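# Move three fridge bottles to cart tray, close door

## Task

Remove all three bottles from the refrigerator and set each one standing upright on the cart's top tray, then close the refrigerator door completely. The task fails if a glass bottle drops any real distance, if the door is slammed while opening or closing it, or if the robot tips over or finishes leaning. Anything the robot still grips or touches at the end counts as not placed, and nothing may stay in place only because the robot supports it. Finish by releasing everything and backing away.

## Robot and tools

ROBOT. A Hello Robot Stretch 3 with a single arm. Its two-wheel base is 0.33 m long and 0.34 m wide and cannot drive sideways. A mast carries a lift (lift_m), and a telescoping arm (arm_m) extends toward the robot's right side. To move the gripper forward or back, drive the base. Spins pivot about the point between the drive wheels, 0.05 m behind the front edge. With the arm retracted and wrist folded, a spin sweeps a 0.28 m radius; an unfolded, level wrist reaches beyond that. Occasionally something briefly nudges a loose object.

CAMERAS. head_camera and nav_camera are on the head and are aimed by head_pan_rad and head_tilt_rad. wrist_camera rides on the gripper. Every normal execute_actions result ends with one picture per camera, taken at the end of the call. Calibration lines give intrinsics and a base-frame-to-camera transform; expect small errors, larger for the wrist camera.

FRAMES. Base frame: origin on the floor midway between the drive wheels, x forward, y left, z up. The odometry frame is the base frame as it was at the start. hand_pose is in the base frame, located where closed fingertips meet; with all wrist joints at zero its x points up, y back toward the mast, z to the rear.

execute_actions. Argument actions: a list run in order (empty list just reports the state). Each action may have robot, steps (integer 1 to 450 control steps, 30 per second, default 1) and until. {"steps": n} alone waits. robot is either one command, a list of up to 8 items run one after another (commands or {"pause_s": s}, s at most 15), or {"stop": true}, which brakes everything and clears the queue. A command may hold base, joints and contact_limits; base and joint motions begin together and keep running across later actions and while you think. A new command acts at once and discards any unfinished older queue. If any action is invalid or out of range, the whole call is rejected and nothing changes.
- base: exactly one key. translate_m is an offset in metres from where the base stands when that command starts, positive forward, absolute value at most 1. rotate_rad is a relative turn in radians, positive counter-clockwise (left), absolute value at most 3.2.
- joints: absolute targets by name; unnamed joints keep their goals. lift_m 0 to 1.1 (arm height, m); arm_m 0 to 0.52 (extension, m); wrist_yaw_rad -1.345 to 4.42 (0 along the arm, positive toward the front, 3.0 folded over the base); wrist_pitch_rad -1.57 to 0.451 (0 level, negative tips the fingers down); wrist_roll_rad -2.911 to 2.911 (0 fingers side by side, horizontal); gripper_m -0.089 to 0.179 (bigger is wider; actual fingertip gap is smaller by about 0.007 when nearly shut and 0.025 when wide; gap is zero below 0.007); head_pan_rad -3.953 to 1.73 (0 forward, positive left, -1.57 faces along the arm); head_tilt_rad -1.53 to 0.419 (negative looks down).
- contact_limits: {"arm_m": e}, e a motor effort percentage 1 to 100; arm motion halts with contact_stop near that effort (negative when retracting). Lower is gentler; too low halts instantly. It applies until the next arm_m command and is capped at the shown maximum.
- until: {"robot": {field: [op, value]}} with ops =, !=, <, <=, >, >=, compared as printed (3 decimals; 4 for translate_m and rotate_rad). Status fields take a word or ["!=", "moving"]. {"robot": {"status": "ended"}} fires once nothing reads moving and the queue is not running; {"any": {"status": "ended"}} fires when any one motion ends. Cut-off steps cost nothing.

SPEED. The base goes up to 0.30 m/s and 1.9 rad/s only when stowed (lift_m under 0.30, arm_m under 0.03, wrist_yaw_rad over 2.54); otherwise 0.10 m/s and 0.63 rad/s.

GRIPPER. Grasp by commanding a gripper_m smaller than the object's width; smaller squeezes harder. Release by commanding at least 0.02 more than where the pads made contact. Neither the reading nor done proves a grasp; check images and effort. A stall guard can weaken an over-hard squeeze, so a heavy or slick bottle can slip; resend a different value to re-grip.

SELF-COLLISION. Fold or unfold the wrist (yaw toward 3.0) only with lift_m 0.32 to 0.95, wrist_pitch_rad -0.4 and roll near 0. Once folded, the lift may drop to 0.25. With yaw below -0.4 keep pitch at -0.5 or lower.

RESULT LINES. base_status shows progress as (travelled of goal) from wheel counts. joint_goals, joint_status and measured_speeds list each joint. Status words: moving, done (within tolerance), off_target (stopped short, may still push), contact_stop (lift or arm pushed firmly and went slack until commanded again), time_out, stopped, not_commanded, torque_fault (wrist servo off about 10 s after hard pushing; joint limp, goals refused). refusals, queue (idle, running, done, dropped, stopped) and queue_left follow. Lines starting refused:, dropped: or replaced: explain rejected goals, abandoned queue items, or how a replaced motion ended (counting from 0). on_its_own reports goals the robot changed itself, slack or off servos, loaded motors at rest, and base lean. base_tilt gives forward and right lean in degrees. lidar_m: 12 distances in 30-degree sectors, first straight ahead, counter-clockwise, at 0.17 m height, blind to glass. wrist_depth_mm and head_depth_mm: 7x7 median depths in mm, glass omitted. motor_effort: percent, with peak in brackets; noisy. base_odometry counts wheel turns (slip included); turned_by_wheels and turned_by_imu give turning since the last result.

zoom_image: camera (head_camera, nav_camera or wrist_camera) and region [x0, y0, x1, y1] in pixels from the top-left of that camera's latest image, at most 504 by 504.

finished_scene: scene, the current scene's number. Irreversible; call it only after all motion has ended.

AVOID. Tipping: pushing into something rigid with the gripper above about 0.45 m, pushing again after a contact_stop, driving while gripping or hooking something fixed, and snagging furniture (worst in reverse). If it leans, undo the last move in small steps, pull the gripper free, and lower lift_m to about 0.2 if needed. Also avoid dropping bottles, swinging the door fast, long hard wrist pushes, and leaving anything touching the gripper at the end.

Each tool is called after "Request:" as a command line: name --argument value for each argument, lists and objects as JSON in quotes; but a table of rows of numbers goes row by row, as --pt "numbers of a row", without its own name.

## Session

I'll start by looking at the scene.

Request:
execute_actions --actions '[]'

Scene clock: 0.00 s.
robot.base_odometry: x=+0.000 y=+0.000 heading=+0.000 (m, m, rad; robot's odometry frame)
robot.turned_by_wheels: +0.000 (rad since the last result)
robot.turned_by_imu: +0.000 (rad since the last result)
robot.base_tilt: forward=-0.2 right=-0.7 (deg)
robot.lidar_m: 1.34 1.18 1.18 3.30 1.56 2.52 2.15 1.18 1.65 1.54 1.25 1.23
robot.head_depth_mm: 1217 1208 1206 1206 1202 1196 1194 / 1312 1295 1299 1294 1287 1286 1291 / 1410 1405 1406 1392 1387 1391 1380 / 1530 1532 1524 1522 1515 1512 1503 / 1679 1670 1658 1659 1662 1645 1643 / 1789 1824 1831 1833 1821 1829 1825 / 1890 2074 2062 2033 2031 2031 1979
robot.base_status: not_commanded
robot.joint_positions: lift_m=+0.332 arm_m=+0.000 wrist_yaw_rad=+2.868 wrist_pitch_rad=-0.398 wrist_roll_rad=+0.002 gripper_m=+0.037 head_pan_rad=+0.003 head_tilt_rad=-0.023
robot.joint_goals: lift_m=+0.332 arm_m=+0.000 wrist_yaw_rad=+2.868 wrist_pitch_rad=-0.398 wrist_roll_rad=+0.002 gripper_m=+0.037 head_pan_rad=+0.003 head_tilt_rad=-0.023
robot.joint_status: lift_m=not_commanded arm_m=not_commanded wrist_yaw_rad=not_commanded wrist_pitch_rad=not_commanded wrist_roll_rad=not_commanded gripper_m=not_commanded head_pan_rad=not_commanded head_tilt_rad=not_commanded
robot.measured_speeds: translate_m=+0.000 rotate_rad=+0.000 lift_m=+0.000 arm_m=+0.000 wrist_yaw_rad=+0.000 wrist_pitch_rad=+0.000 wrist_roll_rad=+0.000 head_pan_rad=+0.000 head_tilt_rad=+0.000
robot: refusals=0 queue=idle queue_left=0
robot.motor_effort: left_wheel=+0 right_wheel=-1 lift_m=+37 arm_m=-1 wrist_yaw_rad=+0 wrist_pitch_rad=+4 wrist_roll_rad=+0 gripper_m=+0 head_pan_rad=+0 head_tilt_rad=+2 (%)
robot.hand_pose: x=+0.0401 y=+0.0730 z=+0.3491 quat_wxyz=(+0.234, +0.706, +0.044, +0.667) (m; robot's base frame)
robot.wrist_depth_mm: - - - - - - - / - - - - - - - / - - - - - - - / 906 905 917 917 915 919 942 / 712 - 735 718 763 742 743 / 600 - 620 589 - 613 625 / 514 515 - 512 504 526 524
pictures: head_camera (sideways: a quarter turn clockwise sets it upright), nav_camera (sideways: a quarter turn counterclockwise sets it upright), wrist_camera
Images, in order (width x height): head_camera 896x504, nav_camera 672x504, wrist_camera 644x364.

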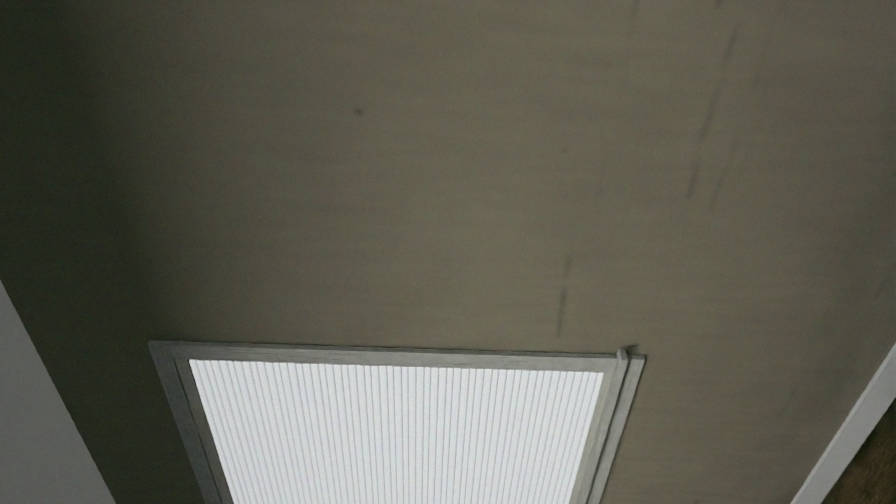

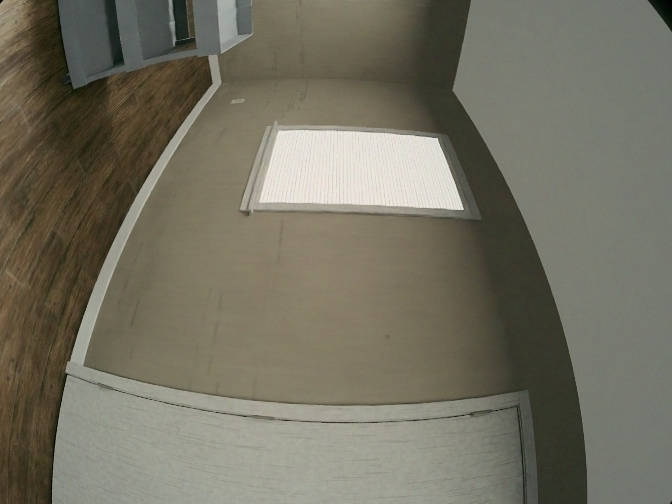

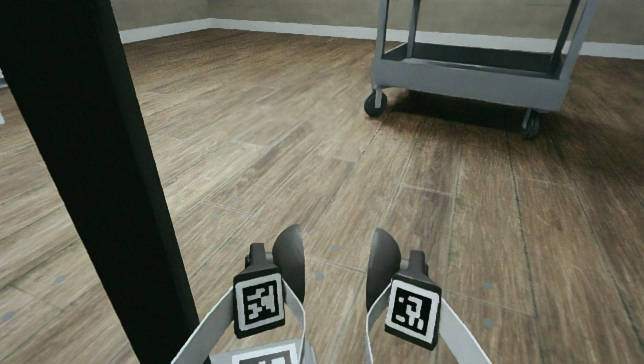

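Request:
execute_actions --actions '[{"robot": {"joints": {"head_pan_rad": 1.2, "head_tilt_rad": -0.5}}, "steps": 450, "until": {"robot": {"status": "ended"}}}]'

Scene clock: 8.77 s.
robot.base_odometry: x=+0.000 y=+0.000 heading=+0.000 (m, m, rad; robot's odometry frame)
robot.turned_by_wheels: +0.000 (rad since the last result)
robot.turned_by_imu: +0.000 (rad since the last result)
robot.base_tilt: forward=-0.2 right=-0.7 (deg)
robot.lidar_m: 1.34 1.18 1.18 3.30 1.56 2.52 2.16 1.19 1.64 1.53 1.25 1.23
robot.head_depth_mm: 2524 2703 2875 1540 1481 1494 1296 / 2582 2808 1610 1620 1598 1504 1298 / 2669 2896 1652 1614 1660 1546 1296 / 2723 2956 3222 2636 1951 1578 1290 / 2853 3047 3356 2826 2008 1576 1291 / 2928 3154 3526 2792 2018 1574 1295 / 3001 3260 3613 2784 2021 1573 1287
robot.base_status: not_commanded
robot.joint_positions: lift_m=+0.332 arm_m=+0.000 wrist_yaw_rad=+2.868 wrist_pitch_rad=-0.398 wrist_roll_rad=+0.002 gripper_m=+0.037 head_pan_rad=+1.193 head_tilt_rad=-0.494
robot.joint_goals: lift_m=+0.332 arm_m=+0.000 wrist_yaw_rad=+2.868 wrist_pitch_rad=-0.398 wrist_roll_rad=+0.002 gripper_m=+0.037 head_pan_rad=+1.200 head_tilt_rad=-0.500
robot.joint_status: lift_m=not_commanded arm_m=not_commanded wrist_yaw_rad=not_commanded wrist_pitch_rad=not_commanded wrist_roll_rad=not_commanded gripper_m=not_commanded head_pan_rad=done head_tilt_rad=done
robot.measured_speeds: translate_m=+0.000 rotate_rad=+0.000 lift_m=+0.000 arm_m=+0.000 wrist_yaw_rad=+0.000 wrist_pitch_rad=+0.000 wrist_roll_rad=+0.000 head_pan_rad=+0.000 head_tilt_rad=+0.000
robot: refusals=0 queue=done queue_left=0
robot.motor_effort: left_wheel=+0(0) right_wheel=-1(1) lift_m=+37(38) arm_m=+0(1) wrist_yaw_rad=+0(0) wrist_pitch_rad=+4(5) wrist_roll_rad=+0(0) gripper_m=+0(0) head_pan_rad=+2(36) head_tilt_rad=-2(25) (%)
robot.hand_pose: x=+0.0401 y=+0.0730 z=+0.3491 quat_wxyz=(+0.234, +0.706, +0.044, +0.667) (m; robot's base frame)
robot.wrist_depth_mm: - - - - - - - / - - - - - - - / - - - - - - - / 909 923 902 937 921 932 935 / 722 - 720 726 774 739 742 / 596 - 622 611 - 616 618 / 511 512 - 520 501 527 516
pictures: head_camera (sideways: a quarter turn clockwise sets it upright), nav_camera (sideways: a quarter turn counterclockwise sets it upright), wrist_camera
camera_calibration (this result's frames):
head_camera: T_world_to_cam=[[-0.146519, -0.458445, -0.876562, 1.16775], [-0.939147, 0.342792, -0.0223007, 0.0424334], [0.310702, 0.819952, -0.480773, 0.584296], [0, 0, 0, 1]] pos_world=[0.0294074, 0.041708, 1.30546]
nav_camera: T_world_to_cam=[[0.150087, 0.43182, 0.889385, -1.11873], [0.943619, -0.331031, 0.0014845, 0.043339], [0.295055, 0.839018, -0.457157, 0.547777], [0, 0, 0, 1]] pos_world=[-0.0346123, 0.0378419, 1.24534]
wrist_camera: T_world_to_cam=[[0.974378, -0.22344, 0.0257462, -0.0290134], [-0.0914449, -0.498128, -0.862268, 0.386125], [0.20549, 0.83782, -0.505798, 0.272696], [0, 0, 0, 1]] pos_world=[0.00754285, -0.0426126, 0.471619]
Images, in order (width x height): head_camera 896x504, nav_camera 672x504, wrist_camera 644x364.

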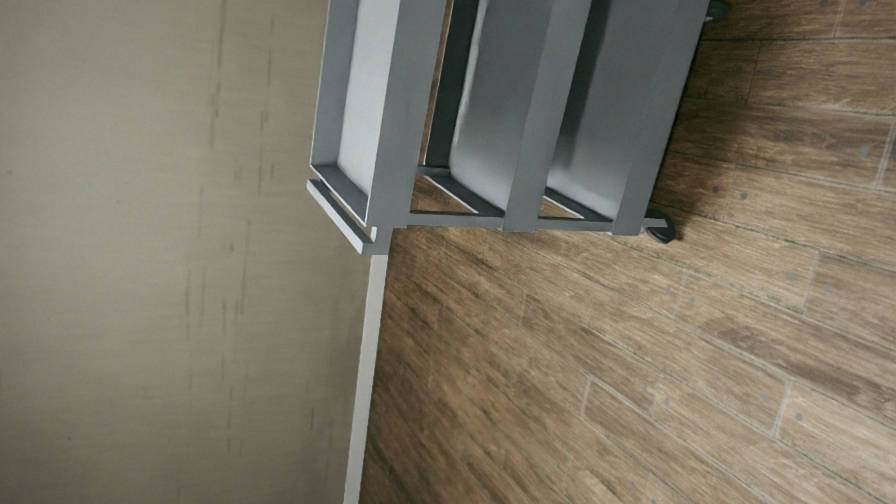

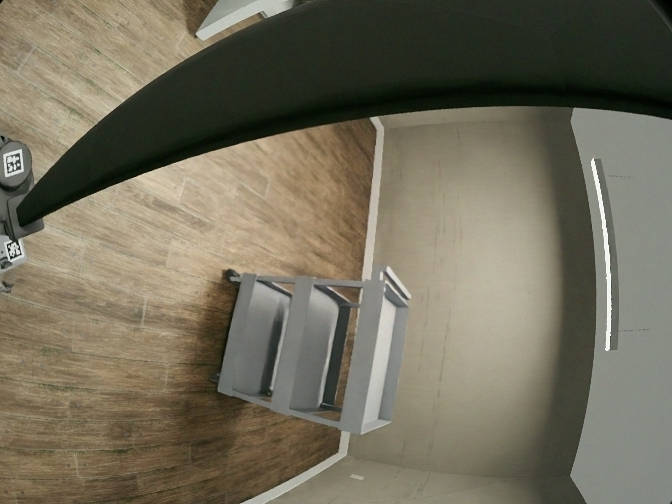

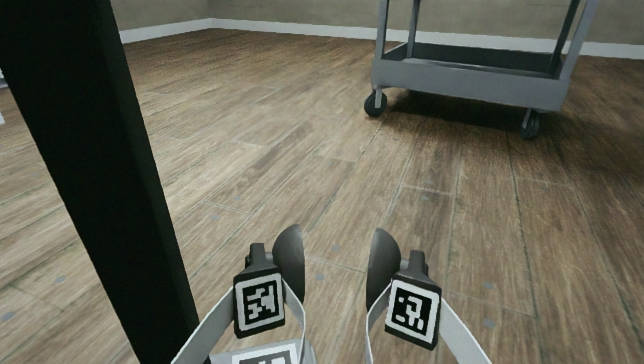

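Request:
execute_actions --actions '[{"robot": {"joints": {"head_pan_rad": -3.6, "head_tilt_rad": -0.5}}, "steps": 450, "until": {"robot": {"status": "ended"}}}]'

Scene clock: 17.70 s.
robot.base_odometry: x=+0.000 y=+0.000 heading=+0.000 (m, m, rad; robot's odometry frame)
robot.turned_by_wheels: +0.000 (rad since the last result)
robot.turned_by_imu: +0.000 (rad since the last result)
robot.base_tilt: forward=-0.2 right=-0.7 (deg)
robot.lidar_m: 1.33 1.18 1.18 3.32 1.56 2.52 2.15 1.18 1.65 1.53 1.25 1.23
robot.head_depth_mm: 2038 2205 2413 2552 2039 1578 1294 / 2070 2253 2474 2622 2019 1575 1303 / 2137 2286 2502 2656 2033 1584 1295 / 2161 2351 2592 2739 2026 1580 1295 / 2219 2400 2652 2772 2017 1568 1296 / 2243 2451 2685 2771 1997 1576 1291 / 2313 2533 2788 2782 1990 1575 1292
robot.base_status: not_commanded
robot.joint_positions: lift_m=+0.332 arm_m=+0.000 wrist_yaw_rad=+2.868 wrist_pitch_rad=-0.398 wrist_roll_rad=+0.002 gripper_m=+0.037 head_pan_rad=-3.593 head_tilt_rad=-0.494
robot.joint_goals: lift_m=+0.332 arm_m=+0.000 wrist_yaw_rad=+2.868 wrist_pitch_rad=-0.398 wrist_roll_rad=+0.002 gripper_m=+0.037 head_pan_rad=-3.600 head_tilt_rad=-0.500
robot.joint_status: lift_m=not_commanded arm_m=not_commanded wrist_yaw_rad=not_commanded wrist_pitch_rad=not_commanded wrist_roll_rad=not_commanded gripper_m=not_commanded head_pan_rad=done head_tilt_rad=done
robot.measured_speeds: translate_m=+0.000 rotate_rad=+0.000 lift_m=+0.000 arm_m=+0.000 wrist_yaw_rad=+0.000 wrist_pitch_rad=+0.000 wrist_roll_rad=+0.000 head_pan_rad=+0.000 head_tilt_rad=+0.000
robot: refusals=0 queue=done queue_left=0
robot.motor_effort: left_wheel=+0(0) right_wheel=-1(1) lift_m=+38(38) arm_m=-1(1) wrist_yaw_rad=+0(0) wrist_pitch_rad=+4(4) wrist_roll_rad=+0(0) gripper_m=+0(0) head_pan_rad=-3(36) head_tilt_rad=-3(3) (%)
robot.hand_pose: x=+0.0401 y=+0.0730 z=+0.3491 quat_wxyz=(+0.234, +0.706, +0.044, +0.667) (m; robot's base frame)
robot.wrist_depth_mm: - - - - - - - / - - - - - - - / - - - - - - - / 890 909 911 933 941 923 906 / 704 - 720 721 755 750 745 / 603 - 615 603 - 610 602 / 512 514 - 522 502 523 520
pictures: head_camera (sideways: a quarter turn clockwise sets it upright), nav_camera (sideways: a quarter turn counterclockwise sets it upright), wrist_camera
camera_calibration (this result's frames):
head_camera: T_world_to_cam=[[0.446811, -0.179771, -0.87638, 1.16389], [-0.410492, -0.911592, -0.0222901, 0.0391948], [-0.794894, 0.369707, -0.481104, 0.591471], [0, 0, 0, 1]] pos_world=[-0.0337946, 0.0262933, 1.30545]
nav_camera: T_world_to_cam=[[-0.42, 0.181386, 0.889212, -1.11503], [0.399097, 0.916908, 0.00146916, 0.0466805], [-0.815059, 0.355499, -0.457492, 0.554985], [0, 0, 0, 1]] pos_world=[-0.0345964, -0.0378477, 1.24533]
wrist_camera: T_world_to_cam=[[0.974378, -0.22344, 0.0257462, -0.0290133], [-0.0914448, -0.498128, -0.862268, 0.386125], [0.20549, 0.83782, -0.505797, 0.272696], [0, 0, 0, 1]] pos_world=[0.00754283, -0.0426126, 0.471619]
Images, in order (width x height): head_camera 896x504, nav_camera 672x504, wrist_camera 644x364.

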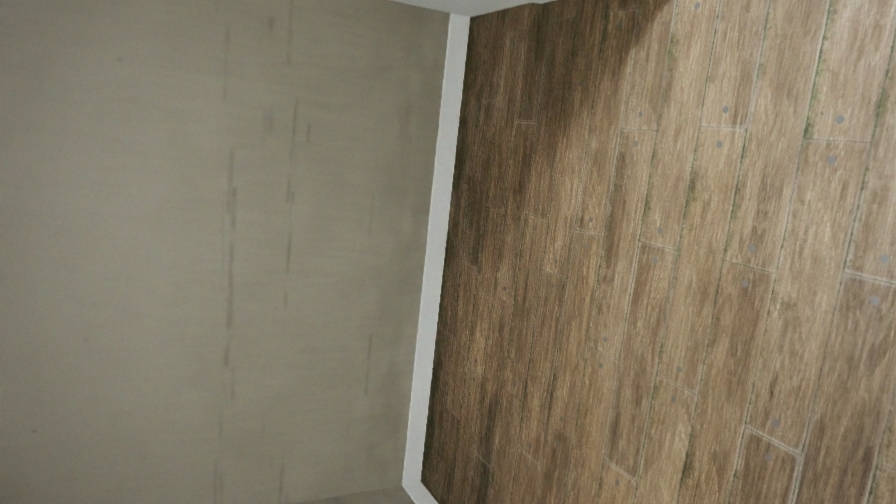

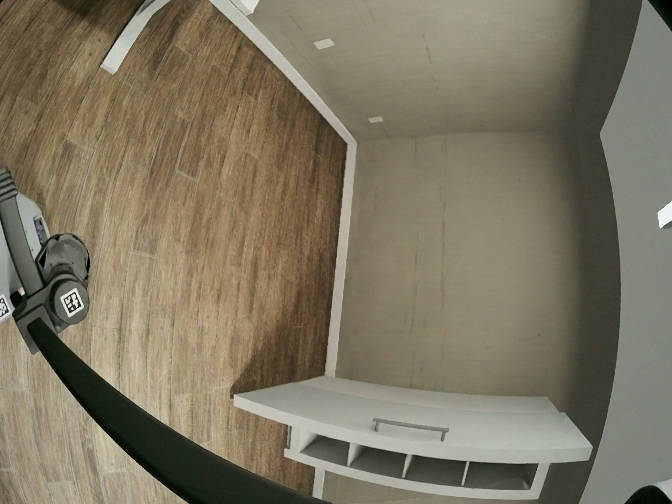

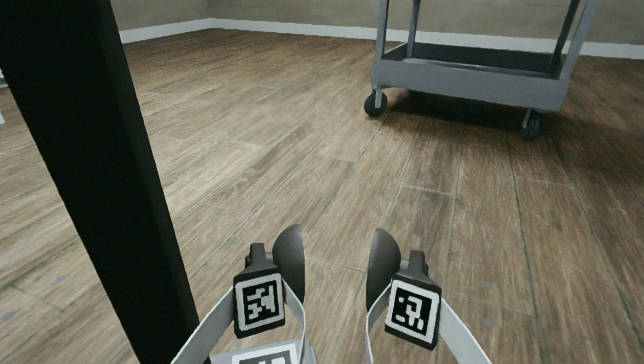

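Request:
execute_actions --actions '[{"robot": {"base": {"rotate_rad": 0.9}, "joints": {"head_pan_rad": -3.6, "head_tilt_rad": -0.3}}, "steps": 450, "until": {"robot": {"status": "ended"}}}]'

Scene clock: 33.90 s.
robot.base_odometry: x=+0.000 y=+0.000 heading=+0.900 (m, m, rad; robot's odometry frame)
robot.turned_by_wheels: +0.900 (rad since the last result)
robot.turned_by_imu: +0.917 (rad since the last result)
robot.base_tilt: forward=-0.2 right=-0.7 (deg)
robot.lidar_m: 1.17 1.24 1.42 1.55 2.47 1.73 1.19 1.53 1.30 1.23 1.25 1.69
robot.head_depth_mm: 1861 1996 2131 2315 2443 1947 1501 / 1759 1874 2005 2159 2315 1933 1496 / 1669 1771 1887 2019 2153 1913 1486 / 1575 1682 1779 1890 2031 1916 1489 / 1507 1585 1677 1772 1846 1770 1486 / 1429 1514 1592 1676 1201 1348 1413 / 1372 1442 1511 1590 1188 973 1481
robot.base_status: done (rotate_rad +0.8999 of +0.9000)
robot.joint_positions: lift_m=+0.332 arm_m=+0.000 wrist_yaw_rad=+2.868 wrist_pitch_rad=-0.398 wrist_roll_rad=+0.002 gripper_m=+0.037 head_pan_rad=-3.593 head_tilt_rad=-0.310
robot.joint_goals: lift_m=+0.332 arm_m=+0.000 wrist_yaw_rad=+2.868 wrist_pitch_rad=-0.398 wrist_roll_rad=+0.002 gripper_m=+0.037 head_pan_rad=-3.600 head_tilt_rad=-0.300
robot.joint_status: lift_m=not_commanded arm_m=not_commanded wrist_yaw_rad=not_commanded wrist_pitch_rad=not_commanded wrist_roll_rad=not_commanded gripper_m=not_commanded head_pan_rad=done head_tilt_rad=done
robot.measured_speeds: translate_m=+0.000 rotate_rad=+0.000 lift_m=+0.000 arm_m=+0.000 wrist_yaw_rad=+0.000 wrist_pitch_rad=+0.000 wrist_roll_rad=+0.000 head_pan_rad=+0.000 head_tilt_rad=+0.000
robot: refusals=0 queue=done queue_left=0
robot.motor_effort: left_wheel=-1(7) right_wheel=+1(3) lift_m=+38(38) arm_m=-1(1) wrist_yaw_rad=+0(0) wrist_pitch_rad=+5(4) wrist_roll_rad=+0(0) gripper_m=+0(0) head_pan_rad=-3(3) head_tilt_rad=+4(18) (%)
robot.hand_pose: x=+0.0401 y=+0.0730 z=+0.3491 quat_wxyz=(+0.234, +0.706, +0.044, +0.667) (m; robot's base frame)
robot.wrist_depth_mm: - - - - - - - / - - - - - - - / - - - - - - - / 924 926 923 916 923 943 938 / 719 - 709 740 773 737 737 / 602 - 609 609 - 610 620 / 516 514 - 509 502 522 524
pictures: head_camera (sideways: a quarter turn clockwise sets it upright), nav_camera (sideways: a quarter turn counterclockwise sets it upright), wrist_camera
camera_calibration (this result's frames):
head_camera: T_world_to_cam=[[0.295199, -0.106403, -0.949492, 1.26022], [-0.414818, -0.909502, -0.0270461, 0.045419], [-0.860688, 0.40185, -0.312622, 0.372623], [0, 0, 0, 1]] pos_world=[-0.0324634, 0.0256612, 1.31429]
nav_camera: T_world_to_cam=[[-0.266632, 0.10716, 0.957823, -1.20551], [0.400187, 0.916391, 0.00887687, 0.0370286], [-0.876789, 0.385675, -0.287222, 0.333779], [0, 0, 0, 1]] pos_world=[-0.0435914, -0.0334812, 1.2502]
wrist_camera: T_world_to_cam=[[0.974378, -0.22344, 0.0257461, -0.0290143], [-0.091445, -0.498128, -0.862268, 0.386123], [0.20549, 0.83782, -0.505798, 0.272699], [0, 0, 0, 1]] pos_world=[0.00754285, -0.0426171, 0.471619]
Images, in order (width x height): head_camera 896x504, nav_camera 672x504, wrist_camera 644x364.

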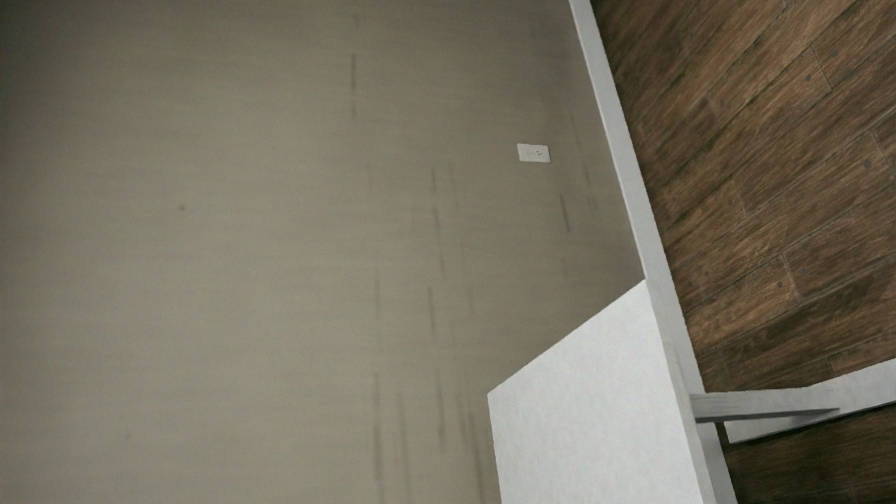

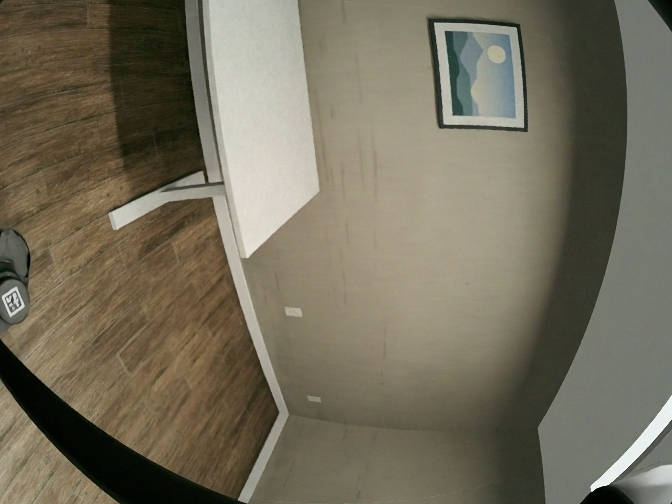

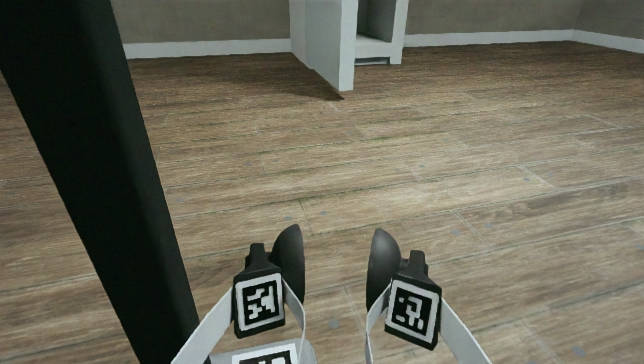

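Request:
execute_actions --actions '[{"robot": {"joints": {"head_pan_rad": 0.9, "head_tilt_rad": -0.25}}, "steps": 450, "until": {"robot": {"status": "ended"}}}]'

Scene clock: 41.20 s.
robot.base_odometry: x=+0.000 y=+0.000 heading=+0.900 (m, m, rad; robot's odometry frame)
robot.turned_by_wheels: +0.000 (rad since the last result)
robot.turned_by_imu: +0.000 (rad since the last result)
robot.base_tilt: forward=-0.2 right=-0.7 (deg)
robot.lidar_m: 1.18 1.24 1.41 1.55 2.46 1.74 1.18 1.53 1.30 1.23 1.25 1.68
robot.head_depth_mm: 3081 3295 3388 3466 3004 2067 1580 / 3172 3563 3740 3825 2998 2059 1572 / 3106 3296 3512 3730 2955 2060 1570 / 2844 3009 3172 3343 2961 2041 1572 / 2647 2733 2920 3061 2934 2021 1562 / 2464 2047 2161 2286 2352 2024 1563 / 1864 2152 1302 1372 1436 1544 1538
robot.base_status: done (rotate_rad +0.8999 of +0.9000)
robot.joint_positions: lift_m=+0.332 arm_m=+0.000 wrist_yaw_rad=+2.868 wrist_pitch_rad=-0.398 wrist_roll_rad=+0.002 gripper_m=+0.037 head_pan_rad=+0.893 head_tilt_rad=-0.261
robot.joint_goals: lift_m=+0.332 arm_m=+0.000 wrist_yaw_rad=+2.868 wrist_pitch_rad=-0.398 wrist_roll_rad=+0.002 gripper_m=+0.037 head_pan_rad=+0.900 head_tilt_rad=-0.250
robot.joint_status: lift_m=not_commanded arm_m=not_commanded wrist_yaw_rad=not_commanded wrist_pitch_rad=not_commanded wrist_roll_rad=not_commanded gripper_m=not_commanded head_pan_rad=done head_tilt_rad=done
robot.measured_speeds: translate_m=+0.000 rotate_rad=+0.000 lift_m=+0.000 arm_m=+0.000 wrist_yaw_rad=+0.000 wrist_pitch_rad=+0.000 wrist_roll_rad=+0.000 head_pan_rad=+0.000 head_tilt_rad=+0.000
robot: refusals=0 queue=done queue_left=0
robot.motor_effort: left_wheel=-2(2) right_wheel=+1(1) lift_m=+37(38) arm_m=-1(0) wrist_yaw_rad=+0(0) wrist_pitch_rad=+5(5) wrist_roll_rad=+0(0) gripper_m=+0(0) head_pan_rad=+3(37) head_tilt_rad=+4(10) (%)
robot.hand_pose: x=+0.0401 y=+0.0730 z=+0.3491 quat_wxyz=(+0.234, +0.706, +0.044, +0.667) (m; robot's base frame)
robot.wrist_depth_mm: - - - - - - - / - - - - - - - / - - - - - - - / 877 932 917 908 925 938 923 / 712 - 723 723 761 735 735 / 605 - 619 600 - 615 617 / 514 515 - 519 507 521 522
pictures: head_camera (sideways: a quarter turn clockwise sets it upright), nav_camera (sideways: a quarter turn counterclockwise sets it upright), wrist_camera
camera_calibration (this result's frames):
head_camera: T_world_to_cam=[[-0.140319, -0.226885, -0.96376, 1.28151], [-0.792193, 0.609619, -0.0281751, 0.0491926], [0.59392, 0.759531, -0.265278, 0.302132], [0, 0, 0, 1]] pos_world=[0.0393486, 0.0312896, 1.31661]
nav_camera: T_world_to_cam=[[0.134399, 0.198581, 0.970826, -1.22495], [0.802744, -0.596226, 0.0108276, 0.0320327], [0.580982, 0.777869, -0.239542, 0.262829], [0, 0, 0, 1]] pos_world=[-0.0137818, 0.0579038, 1.25182]
wrist_camera: T_world_to_cam=[[0.974378, -0.22344, 0.0257461, -0.0290143], [-0.091445, -0.498128, -0.862268, 0.386123], [0.20549, 0.83782, -0.505797, 0.272699], [0, 0, 0, 1]] pos_world=[0.00754286, -0.0426171, 0.471619]
Images, in order (width x height): head_camera 896x504, nav_camera 672x504, wrist_camera 644x364.

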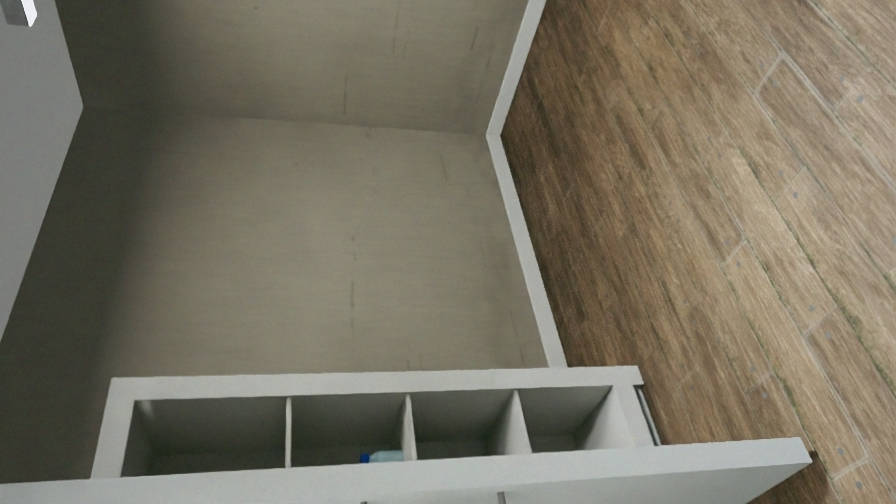

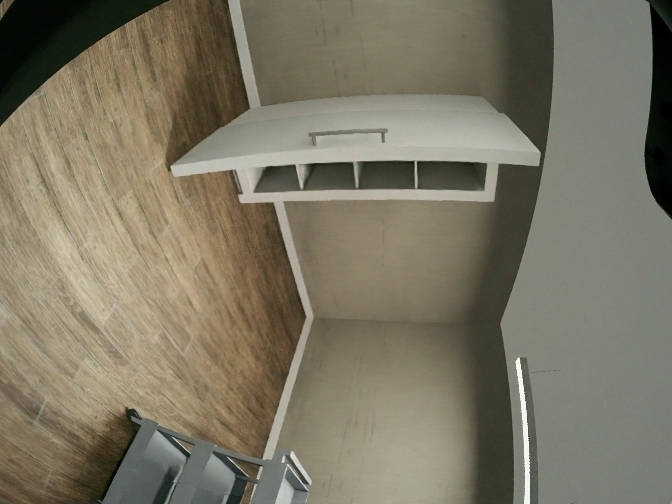

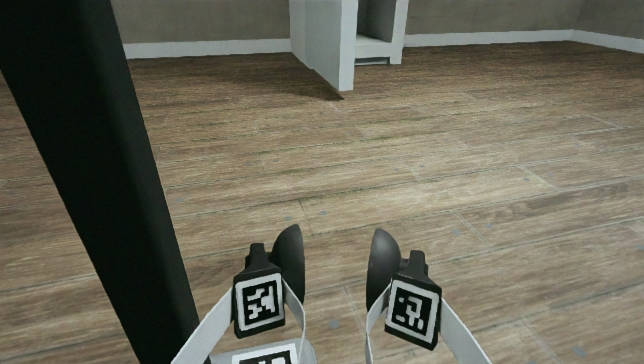

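Request:
execute_actions --actions '[{"robot": [{"joints": {"lift_m": 0.27, "head_pan_rad": 0.0, "head_tilt_rad": -0.4}}, {"base": {"rotate_rad": 0.895}}, {"base": {"translate_m": 1.0}}, {"base": {"rotate_rad": 2.246}, "joints": {"head_pan_rad": -1.57, "head_tilt_rad": -0.35}}], "steps": 450, "until": {"robot": {"status": "ended"}}}]'

Scene clock: 171.80 s.
robot.base_odometry: x=-0.222 y=+0.975 heading=-2.242 (m, m, rad; robot's odometry frame)
robot.turned_by_wheels: +3.141 (rad since the last result)
robot.turned_by_imu: +3.188 (rad since the last result)
robot.base_tilt: forward=-0.2 right=-0.8 (deg)
robot.lidar_m: 2.31 1.89 2.09 1.99 0.81 0.72 2.47 2.52 1.28 0.64 0.59 2.37
robot.head_depth_mm: 1038 1104 1178 1785 1980 1823 1435 / 1381 1452 1491 1418 1456 1514 1434 / 1393 1471 1578 1704 1582 1644 1435 / 1392 1469 1592 1704 1653 1639 1432 / 999 1057 1132 1213 1308 1371 1342 / 568 578 585 592 626 680 738 / 462 493 532 578 652 1664 1414
robot.base_status: done (rotate_rad +2.2459 of +2.2460)
robot.joint_positions: lift_m=+0.271 arm_m=+0.001 wrist_yaw_rad=+2.868 wrist_pitch_rad=-0.399 wrist_roll_rad=+0.002 gripper_m=+0.037 head_pan_rad=-1.563 head_tilt_rad=-0.359
robot.joint_goals: lift_m=+0.270 arm_m=+0.001 wrist_yaw_rad=+2.868 wrist_pitch_rad=-0.399 wrist_roll_rad=+0.002 gripper_m=+0.037 head_pan_rad=-1.570 head_tilt_rad=-0.350
robot.joint_status: lift_m=done arm_m=not_commanded wrist_yaw_rad=not_commanded wrist_pitch_rad=not_commanded wrist_roll_rad=not_commanded gripper_m=not_commanded head_pan_rad=done head_tilt_rad=done
robot.measured_speeds: translate_m=+0.000 rotate_rad=+0.000 lift_m=+0.000 arm_m=+0.000 wrist_yaw_rad=+0.000 wrist_pitch_rad=+0.000 wrist_roll_rad=+0.000 head_pan_rad=+0.000 head_tilt_rad=+0.000
robot: refusals=0 queue=done queue_left=0
robot.motor_effort: left_wheel=-1(9) right_wheel=+0(6) lift_m=+21(37) arm_m=-1(2) wrist_yaw_rad=+0(0) wrist_pitch_rad=+4(4) wrist_roll_rad=+0(0) gripper_m=+0(0) head_pan_rad=-3(37) head_tilt_rad=+3(14) (%)
robot.hand_pose: x=+0.0401 y=+0.0729 z=+0.2876 quat_wxyz=(+0.234, +0.706, +0.044, +0.667) (m; robot's base frame)
robot.wrist_depth_mm: - - - - - - - / - - - - - - - / - - - - - - - / 795 807 794 795 809 792 802 / 635 - 640 626 661 648 636 / 524 - 535 532 - 527 536 / 457 - - 448 434 452 455
pictures: head_camera (sideways: a quarter turn clockwise sets it upright), nav_camera (sideways: a quarter turn counterclockwise sets it upright), wrist_camera
camera_calibration (this result's frames):
head_camera: T_world_to_cam=[[-0.0358054, 0.357847, -0.933094, 1.24083], [0.999136, 0.0325298, -0.0258643, 0.0352535], [0.0210979, -0.933213, -0.358703, 0.427214], [0, 0, 0, 1]] pos_world=[0.000192116, -0.0464922, 1.31197]
nav_camera: T_world_to_cam=[[0.0224695, -0.333011, 0.942655, -1.18746], [-0.998833, -0.0477901, 0.00692584, 0.0481032], [0.0427432, -0.941711, -0.333697, 0.388654], [0, 0, 0, 1]] pos_world=[0.0581166, -0.0271404, 1.24873]
wrist_camera: T_world_to_cam=[[0.974381, -0.223429, 0.0257211, -0.0274296], [-0.0915645, -0.498551, -0.862011, 0.333005], [0.205421, 0.837572, -0.506237, 0.241822], [0, 0, 0, 1]] pos_world=[0.00754308, -0.0426514, 0.410179]
Images, in order (width x height): head_camera 896x504, nav_camera 672x504, wrist_camera 644x364.

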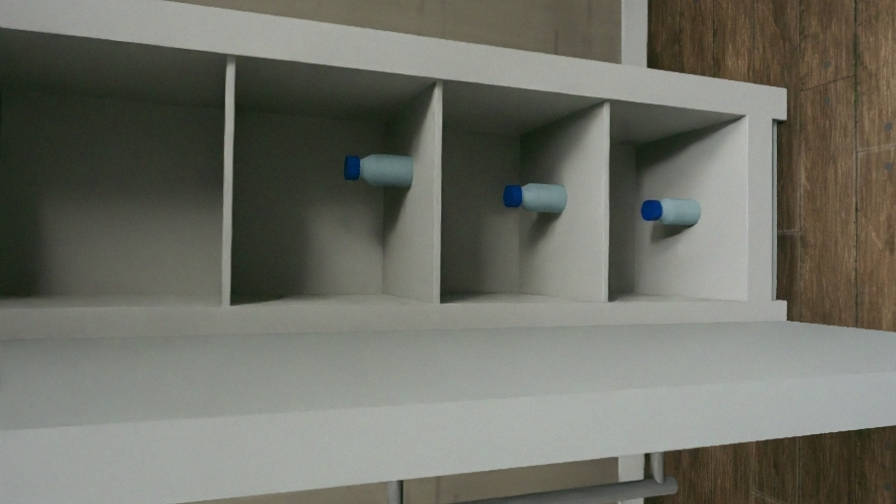

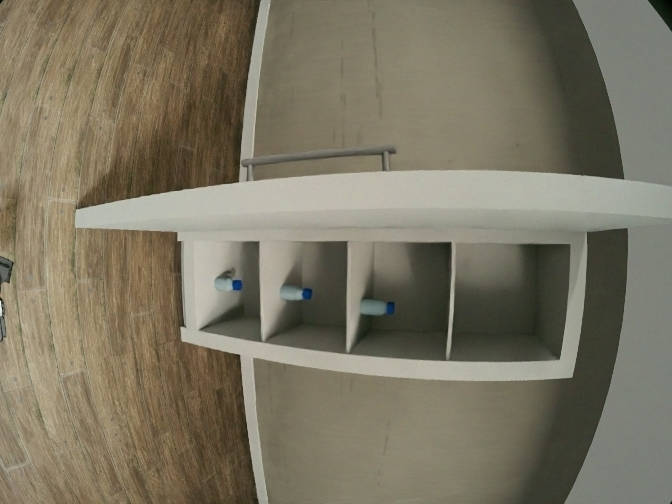

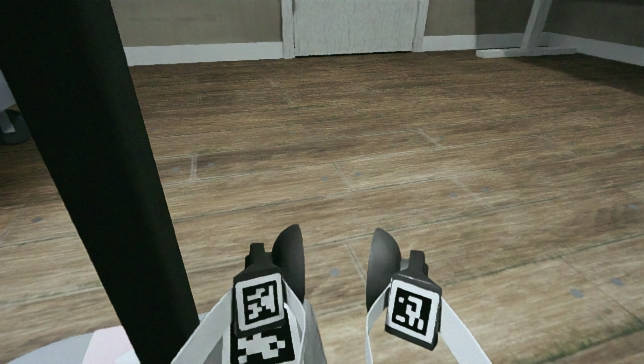

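Request:
zoom_image --camera "head_camera" --region '[300, 60, 800, 340]'

Region (300, 60, 800, 340) of head_camera's 896x504 image, scaled by 1.008, with more detail than that image has; it fills the top 282 rows of this view, and the rest is white.

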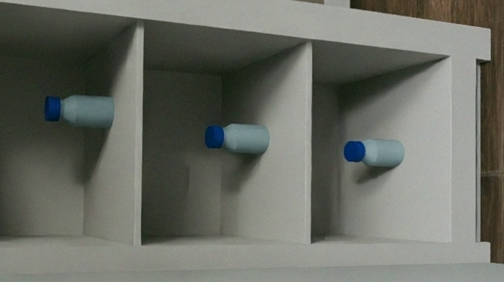

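Request:
zoom_image --camera "head_camera" --region '[330, 130, 450, 210]'

Request:
zoom_image --camera "head_camera" --region '[490, 160, 610, 240]'

Request:
zoom_image --camera "head_camera" --region '[620, 170, 740, 250]'

Region (330, 130, 450, 210) of head_camera's 896x504 image, scaled by 4.200, with more detail than that image has.

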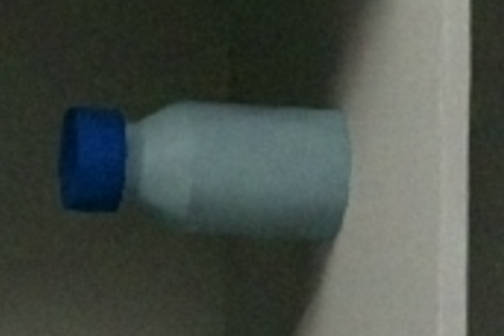

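Region (490, 160, 610, 240) of head_camera's 896x504 image, scaled by 4.200, with more detail than that image has.

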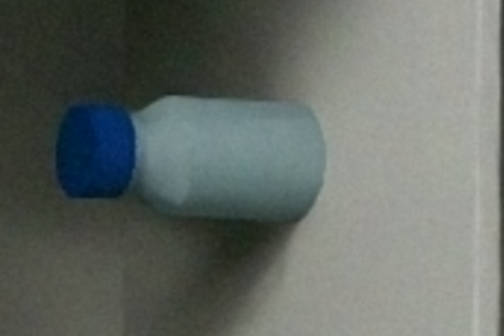

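Region (620, 170, 740, 250) of head_camera's 896x504 image, scaled by 4.200, with more detail than that image has.

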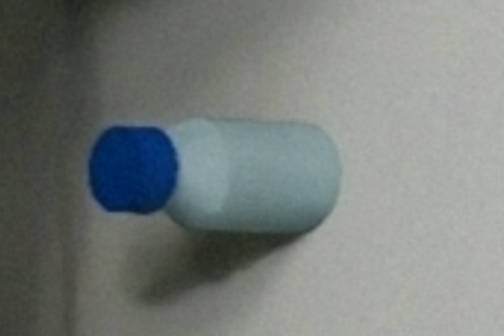

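Request:
zoom_image --camera "head_camera" --region '[400, 60, 480, 130]'

Request:
zoom_image --camera "head_camera" --region '[400, 270, 480, 340]'

Request:
zoom_image --camera "head_camera" --region '[720, 70, 820, 140]'

Request:
zoom_image --camera "head_camera" --region '[720, 270, 820, 340]'

Region (400, 60, 480, 130) of head_camera's 896x504 image, scaled by 6.300, with more detail than that image has; it fills the top 441 rows of this view, and the rest is white.

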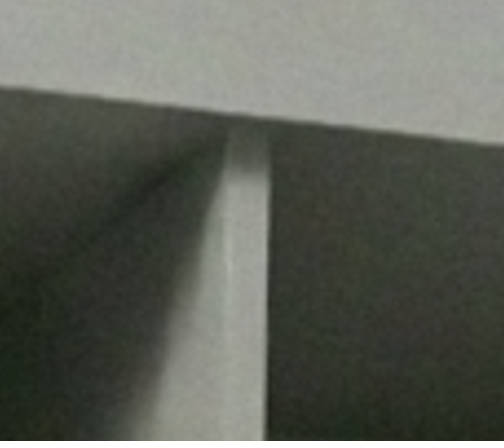

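Region (400, 270, 480, 340) of head_camera's 896x504 image, scaled by 6.300, with more detail than that image has; it fills the top 441 rows of this view, and the rest is white.

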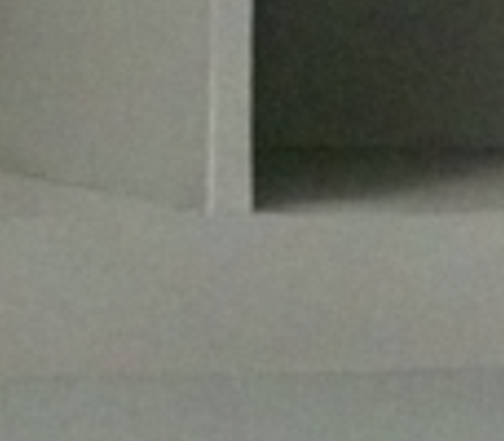

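Region (720, 70, 820, 140) of head_camera's 896x504 image, scaled by 5.040, with more detail than that image has; it fills the top 353 rows of this view, and the rest is white.

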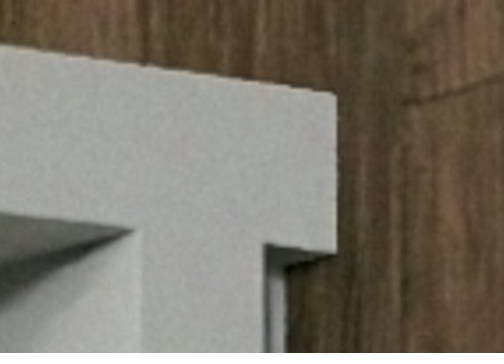

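Region (720, 270, 820, 340) of head_camera's 896x504 image, scaled by 5.040, with more detail than that image has; it fills the top 353 rows of this view, and the rest is white.

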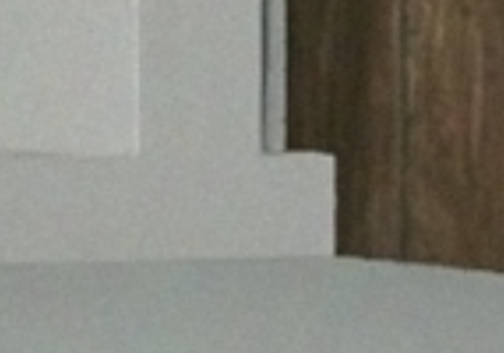

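Request:
execute_actions --actions '[{"robot": [{"base": {"rotate_rad": -1.947}}, {"base": {"translate_m": 0.604}}, {"base": {"rotate_rad": 1.997}}, {"joints": {"lift_m": 0.45}}, {"joints": {"wrist_yaw_rad": 0.0, "head_tilt_rad": -0.5}}], "steps": 450, "until": {"robot": {"status": "ended"}}}]'

Scene clock: 305.40 s.
robot.base_odometry: x=-0.524 y=+1.498 heading=-2.192 (m, m, rad; robot's odometry frame)
robot.turned_by_wheels: +0.050 (rad since the last result)
robot.turned_by_imu: +0.053 (rad since the last result)
robot.base_tilt: forward=-0.2 right=-0.7 (deg)
robot.lidar_m: 0.38 2.32 2.63 1.16 1.06 2.30 2.21 1.77 0.69 0.68 0.54 0.39
robot.head_depth_mm: 523 570 651 1291 1467 1565 1303 / 626 610 644 700 772 914 1231 / 885 966 1060 853 1132 968 1093 / 890 984 1047 854 1224 1018 1170 / 898 986 1081 893 1217 1052 1167 / 900 989 1071 893 1171 1050 1149 / 836 857 876 836 902 946 1022
robot.base_status: done (rotate_rad +1.9969 of +1.9970)
robot.joint_positions: lift_m=+0.449 arm_m=+0.001 wrist_yaw_rad=+0.002 wrist_pitch_rad=-0.399 wrist_roll_rad=+0.002 gripper_m=+0.037 head_pan_rad=-1.563 head_tilt_rad=-0.494
robot.joint_goals: lift_m=+0.450 arm_m=+0.001 wrist_yaw_rad=+0.000 wrist_pitch_rad=-0.399 wrist_roll_rad=+0.002 gripper_m=+0.037 head_pan_rad=-1.570 head_tilt_rad=-0.500
robot.joint_status: lift_m=done arm_m=not_commanded wrist_yaw_rad=done wrist_pitch_rad=not_commanded wrist_roll_rad=not_commanded gripper_m=not_commanded head_pan_rad=done head_tilt_rad=done
robot.measured_speeds: translate_m=+0.000 rotate_rad=+0.000 lift_m=+0.000 arm_m=+0.000 wrist_yaw_rad=+0.000 wrist_pitch_rad=+0.000 wrist_roll_rad=+0.000 head_pan_rad=+0.000 head_tilt_rad=+0.000
robot: refusals=0 queue=done queue_left=0
robot.motor_effort: left_wheel=-2(13) right_wheel=+0(7) lift_m=+52(54) arm_m=-2(2) wrist_yaw_rad=-1(4) wrist_pitch_rad=+5(5) wrist_roll_rad=+0(0) gripper_m=+0(0) head_pan_rad=-3(3) head_tilt_rad=-2(14) (%)
robot.hand_pose: x=-0.0210 y=-0.3723 z=+0.4664 quat_wxyz=(+0.693, +0.141, -0.693, -0.140) (m; robot's base frame)
robot.wrist_depth_mm: 421 538 536 570 389 865 880 / 436 617 856 852 414 958 954 / 460 610 928 918 445 - - / 489 632 847 893 500 - - / 497 646 716 713 543 940 918 / 490 634 630 615 - 778 771 / 501 649 625 651 631 652 649
pictures: head_camera (sideways: a quarter turn clockwise sets it upright), nav_camera (sideways: a quarter turn counterclockwise sets it upright), wrist_camera
camera_calibration (this result's frames):
head_camera: T_world_to_cam=[[-0.0365956, 0.479874, -0.876574, 1.1671], [0.999122, 0.0354566, -0.0223014, 0.0306109], [0.0203785, -0.876621, -0.48075, 0.586037], [0, 0, 0, 1]] pos_world=[0.00018402, -0.0474108, 1.30547]
nav_camera: T_world_to_cam=[[0.0232789, -0.456543, 0.889397, -1.11797], [-0.998844, -0.0480366, 0.00148556, 0.0551867], [0.0420453, -0.888404, -0.457133, 0.54929], [0, 0, 0, 1]] pos_world=[0.058053, -0.0197599, 1.24534]
wrist_camera: T_world_to_cam=[[-0.998389, -0.0505823, 0.0257148, -0.0490746], [-0.0477727, 0.50474, -0.861948, 0.634031], [0.0306201, -0.861788, -0.506344, 0.0814628], [0, 0, 0, 1]] pos_world=[-0.0212006, -0.2523, 0.589012]
Images, in order (width x height): head_camera 896x504, nav_camera 672x504, wrist_camera 644x364.

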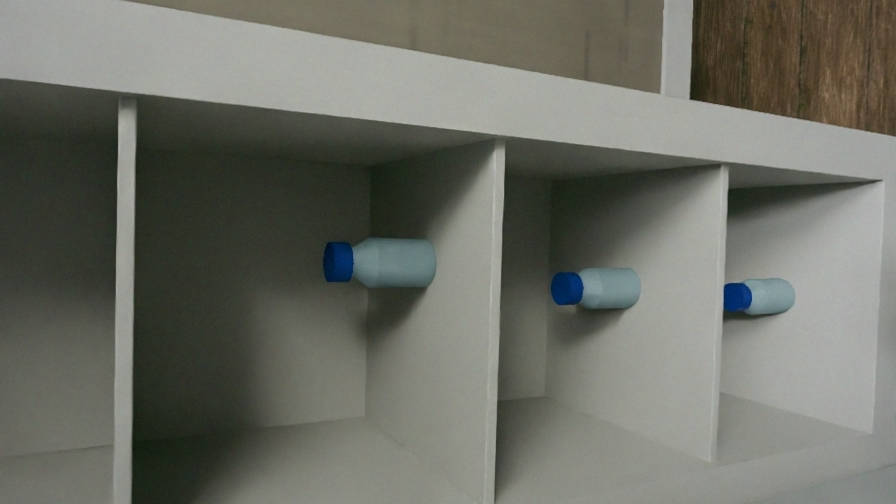

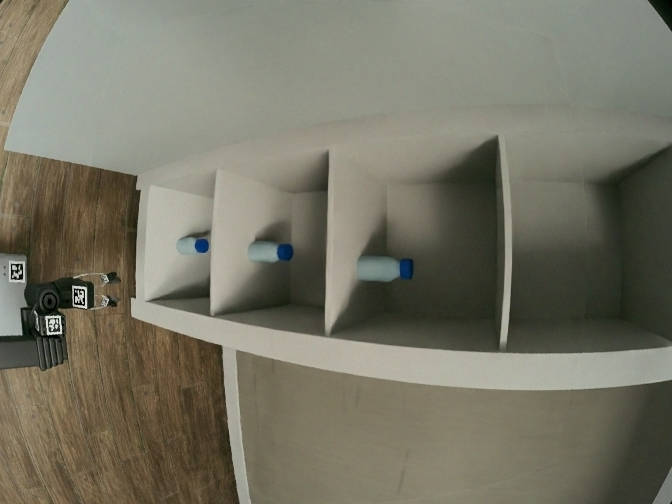

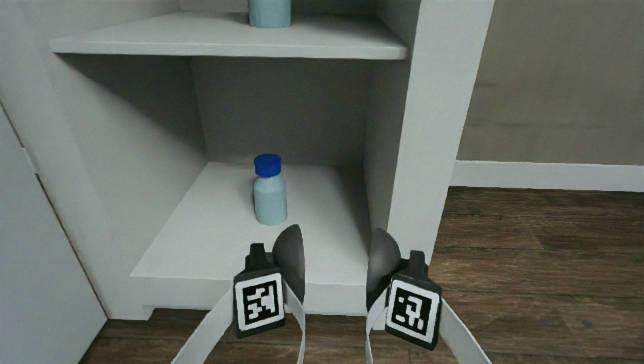

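Request:
zoom_image --camera "head_camera" --region '[310, 215, 460, 315]'

Request:
zoom_image --camera "head_camera" --region '[530, 215, 830, 365]'

Region (310, 215, 460, 315) of head_camera's 896x504 image, scaled by 3.360, with more detail than that image has.

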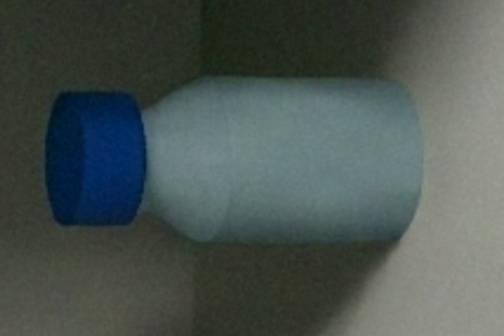

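Region (530, 215, 830, 365) of head_camera's 896x504 image, scaled by 1.680, with more detail than that image has.

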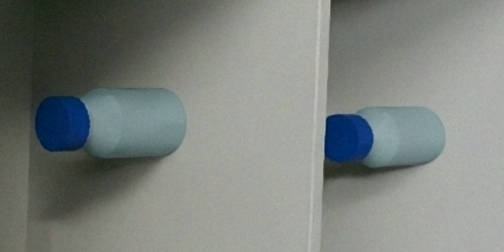

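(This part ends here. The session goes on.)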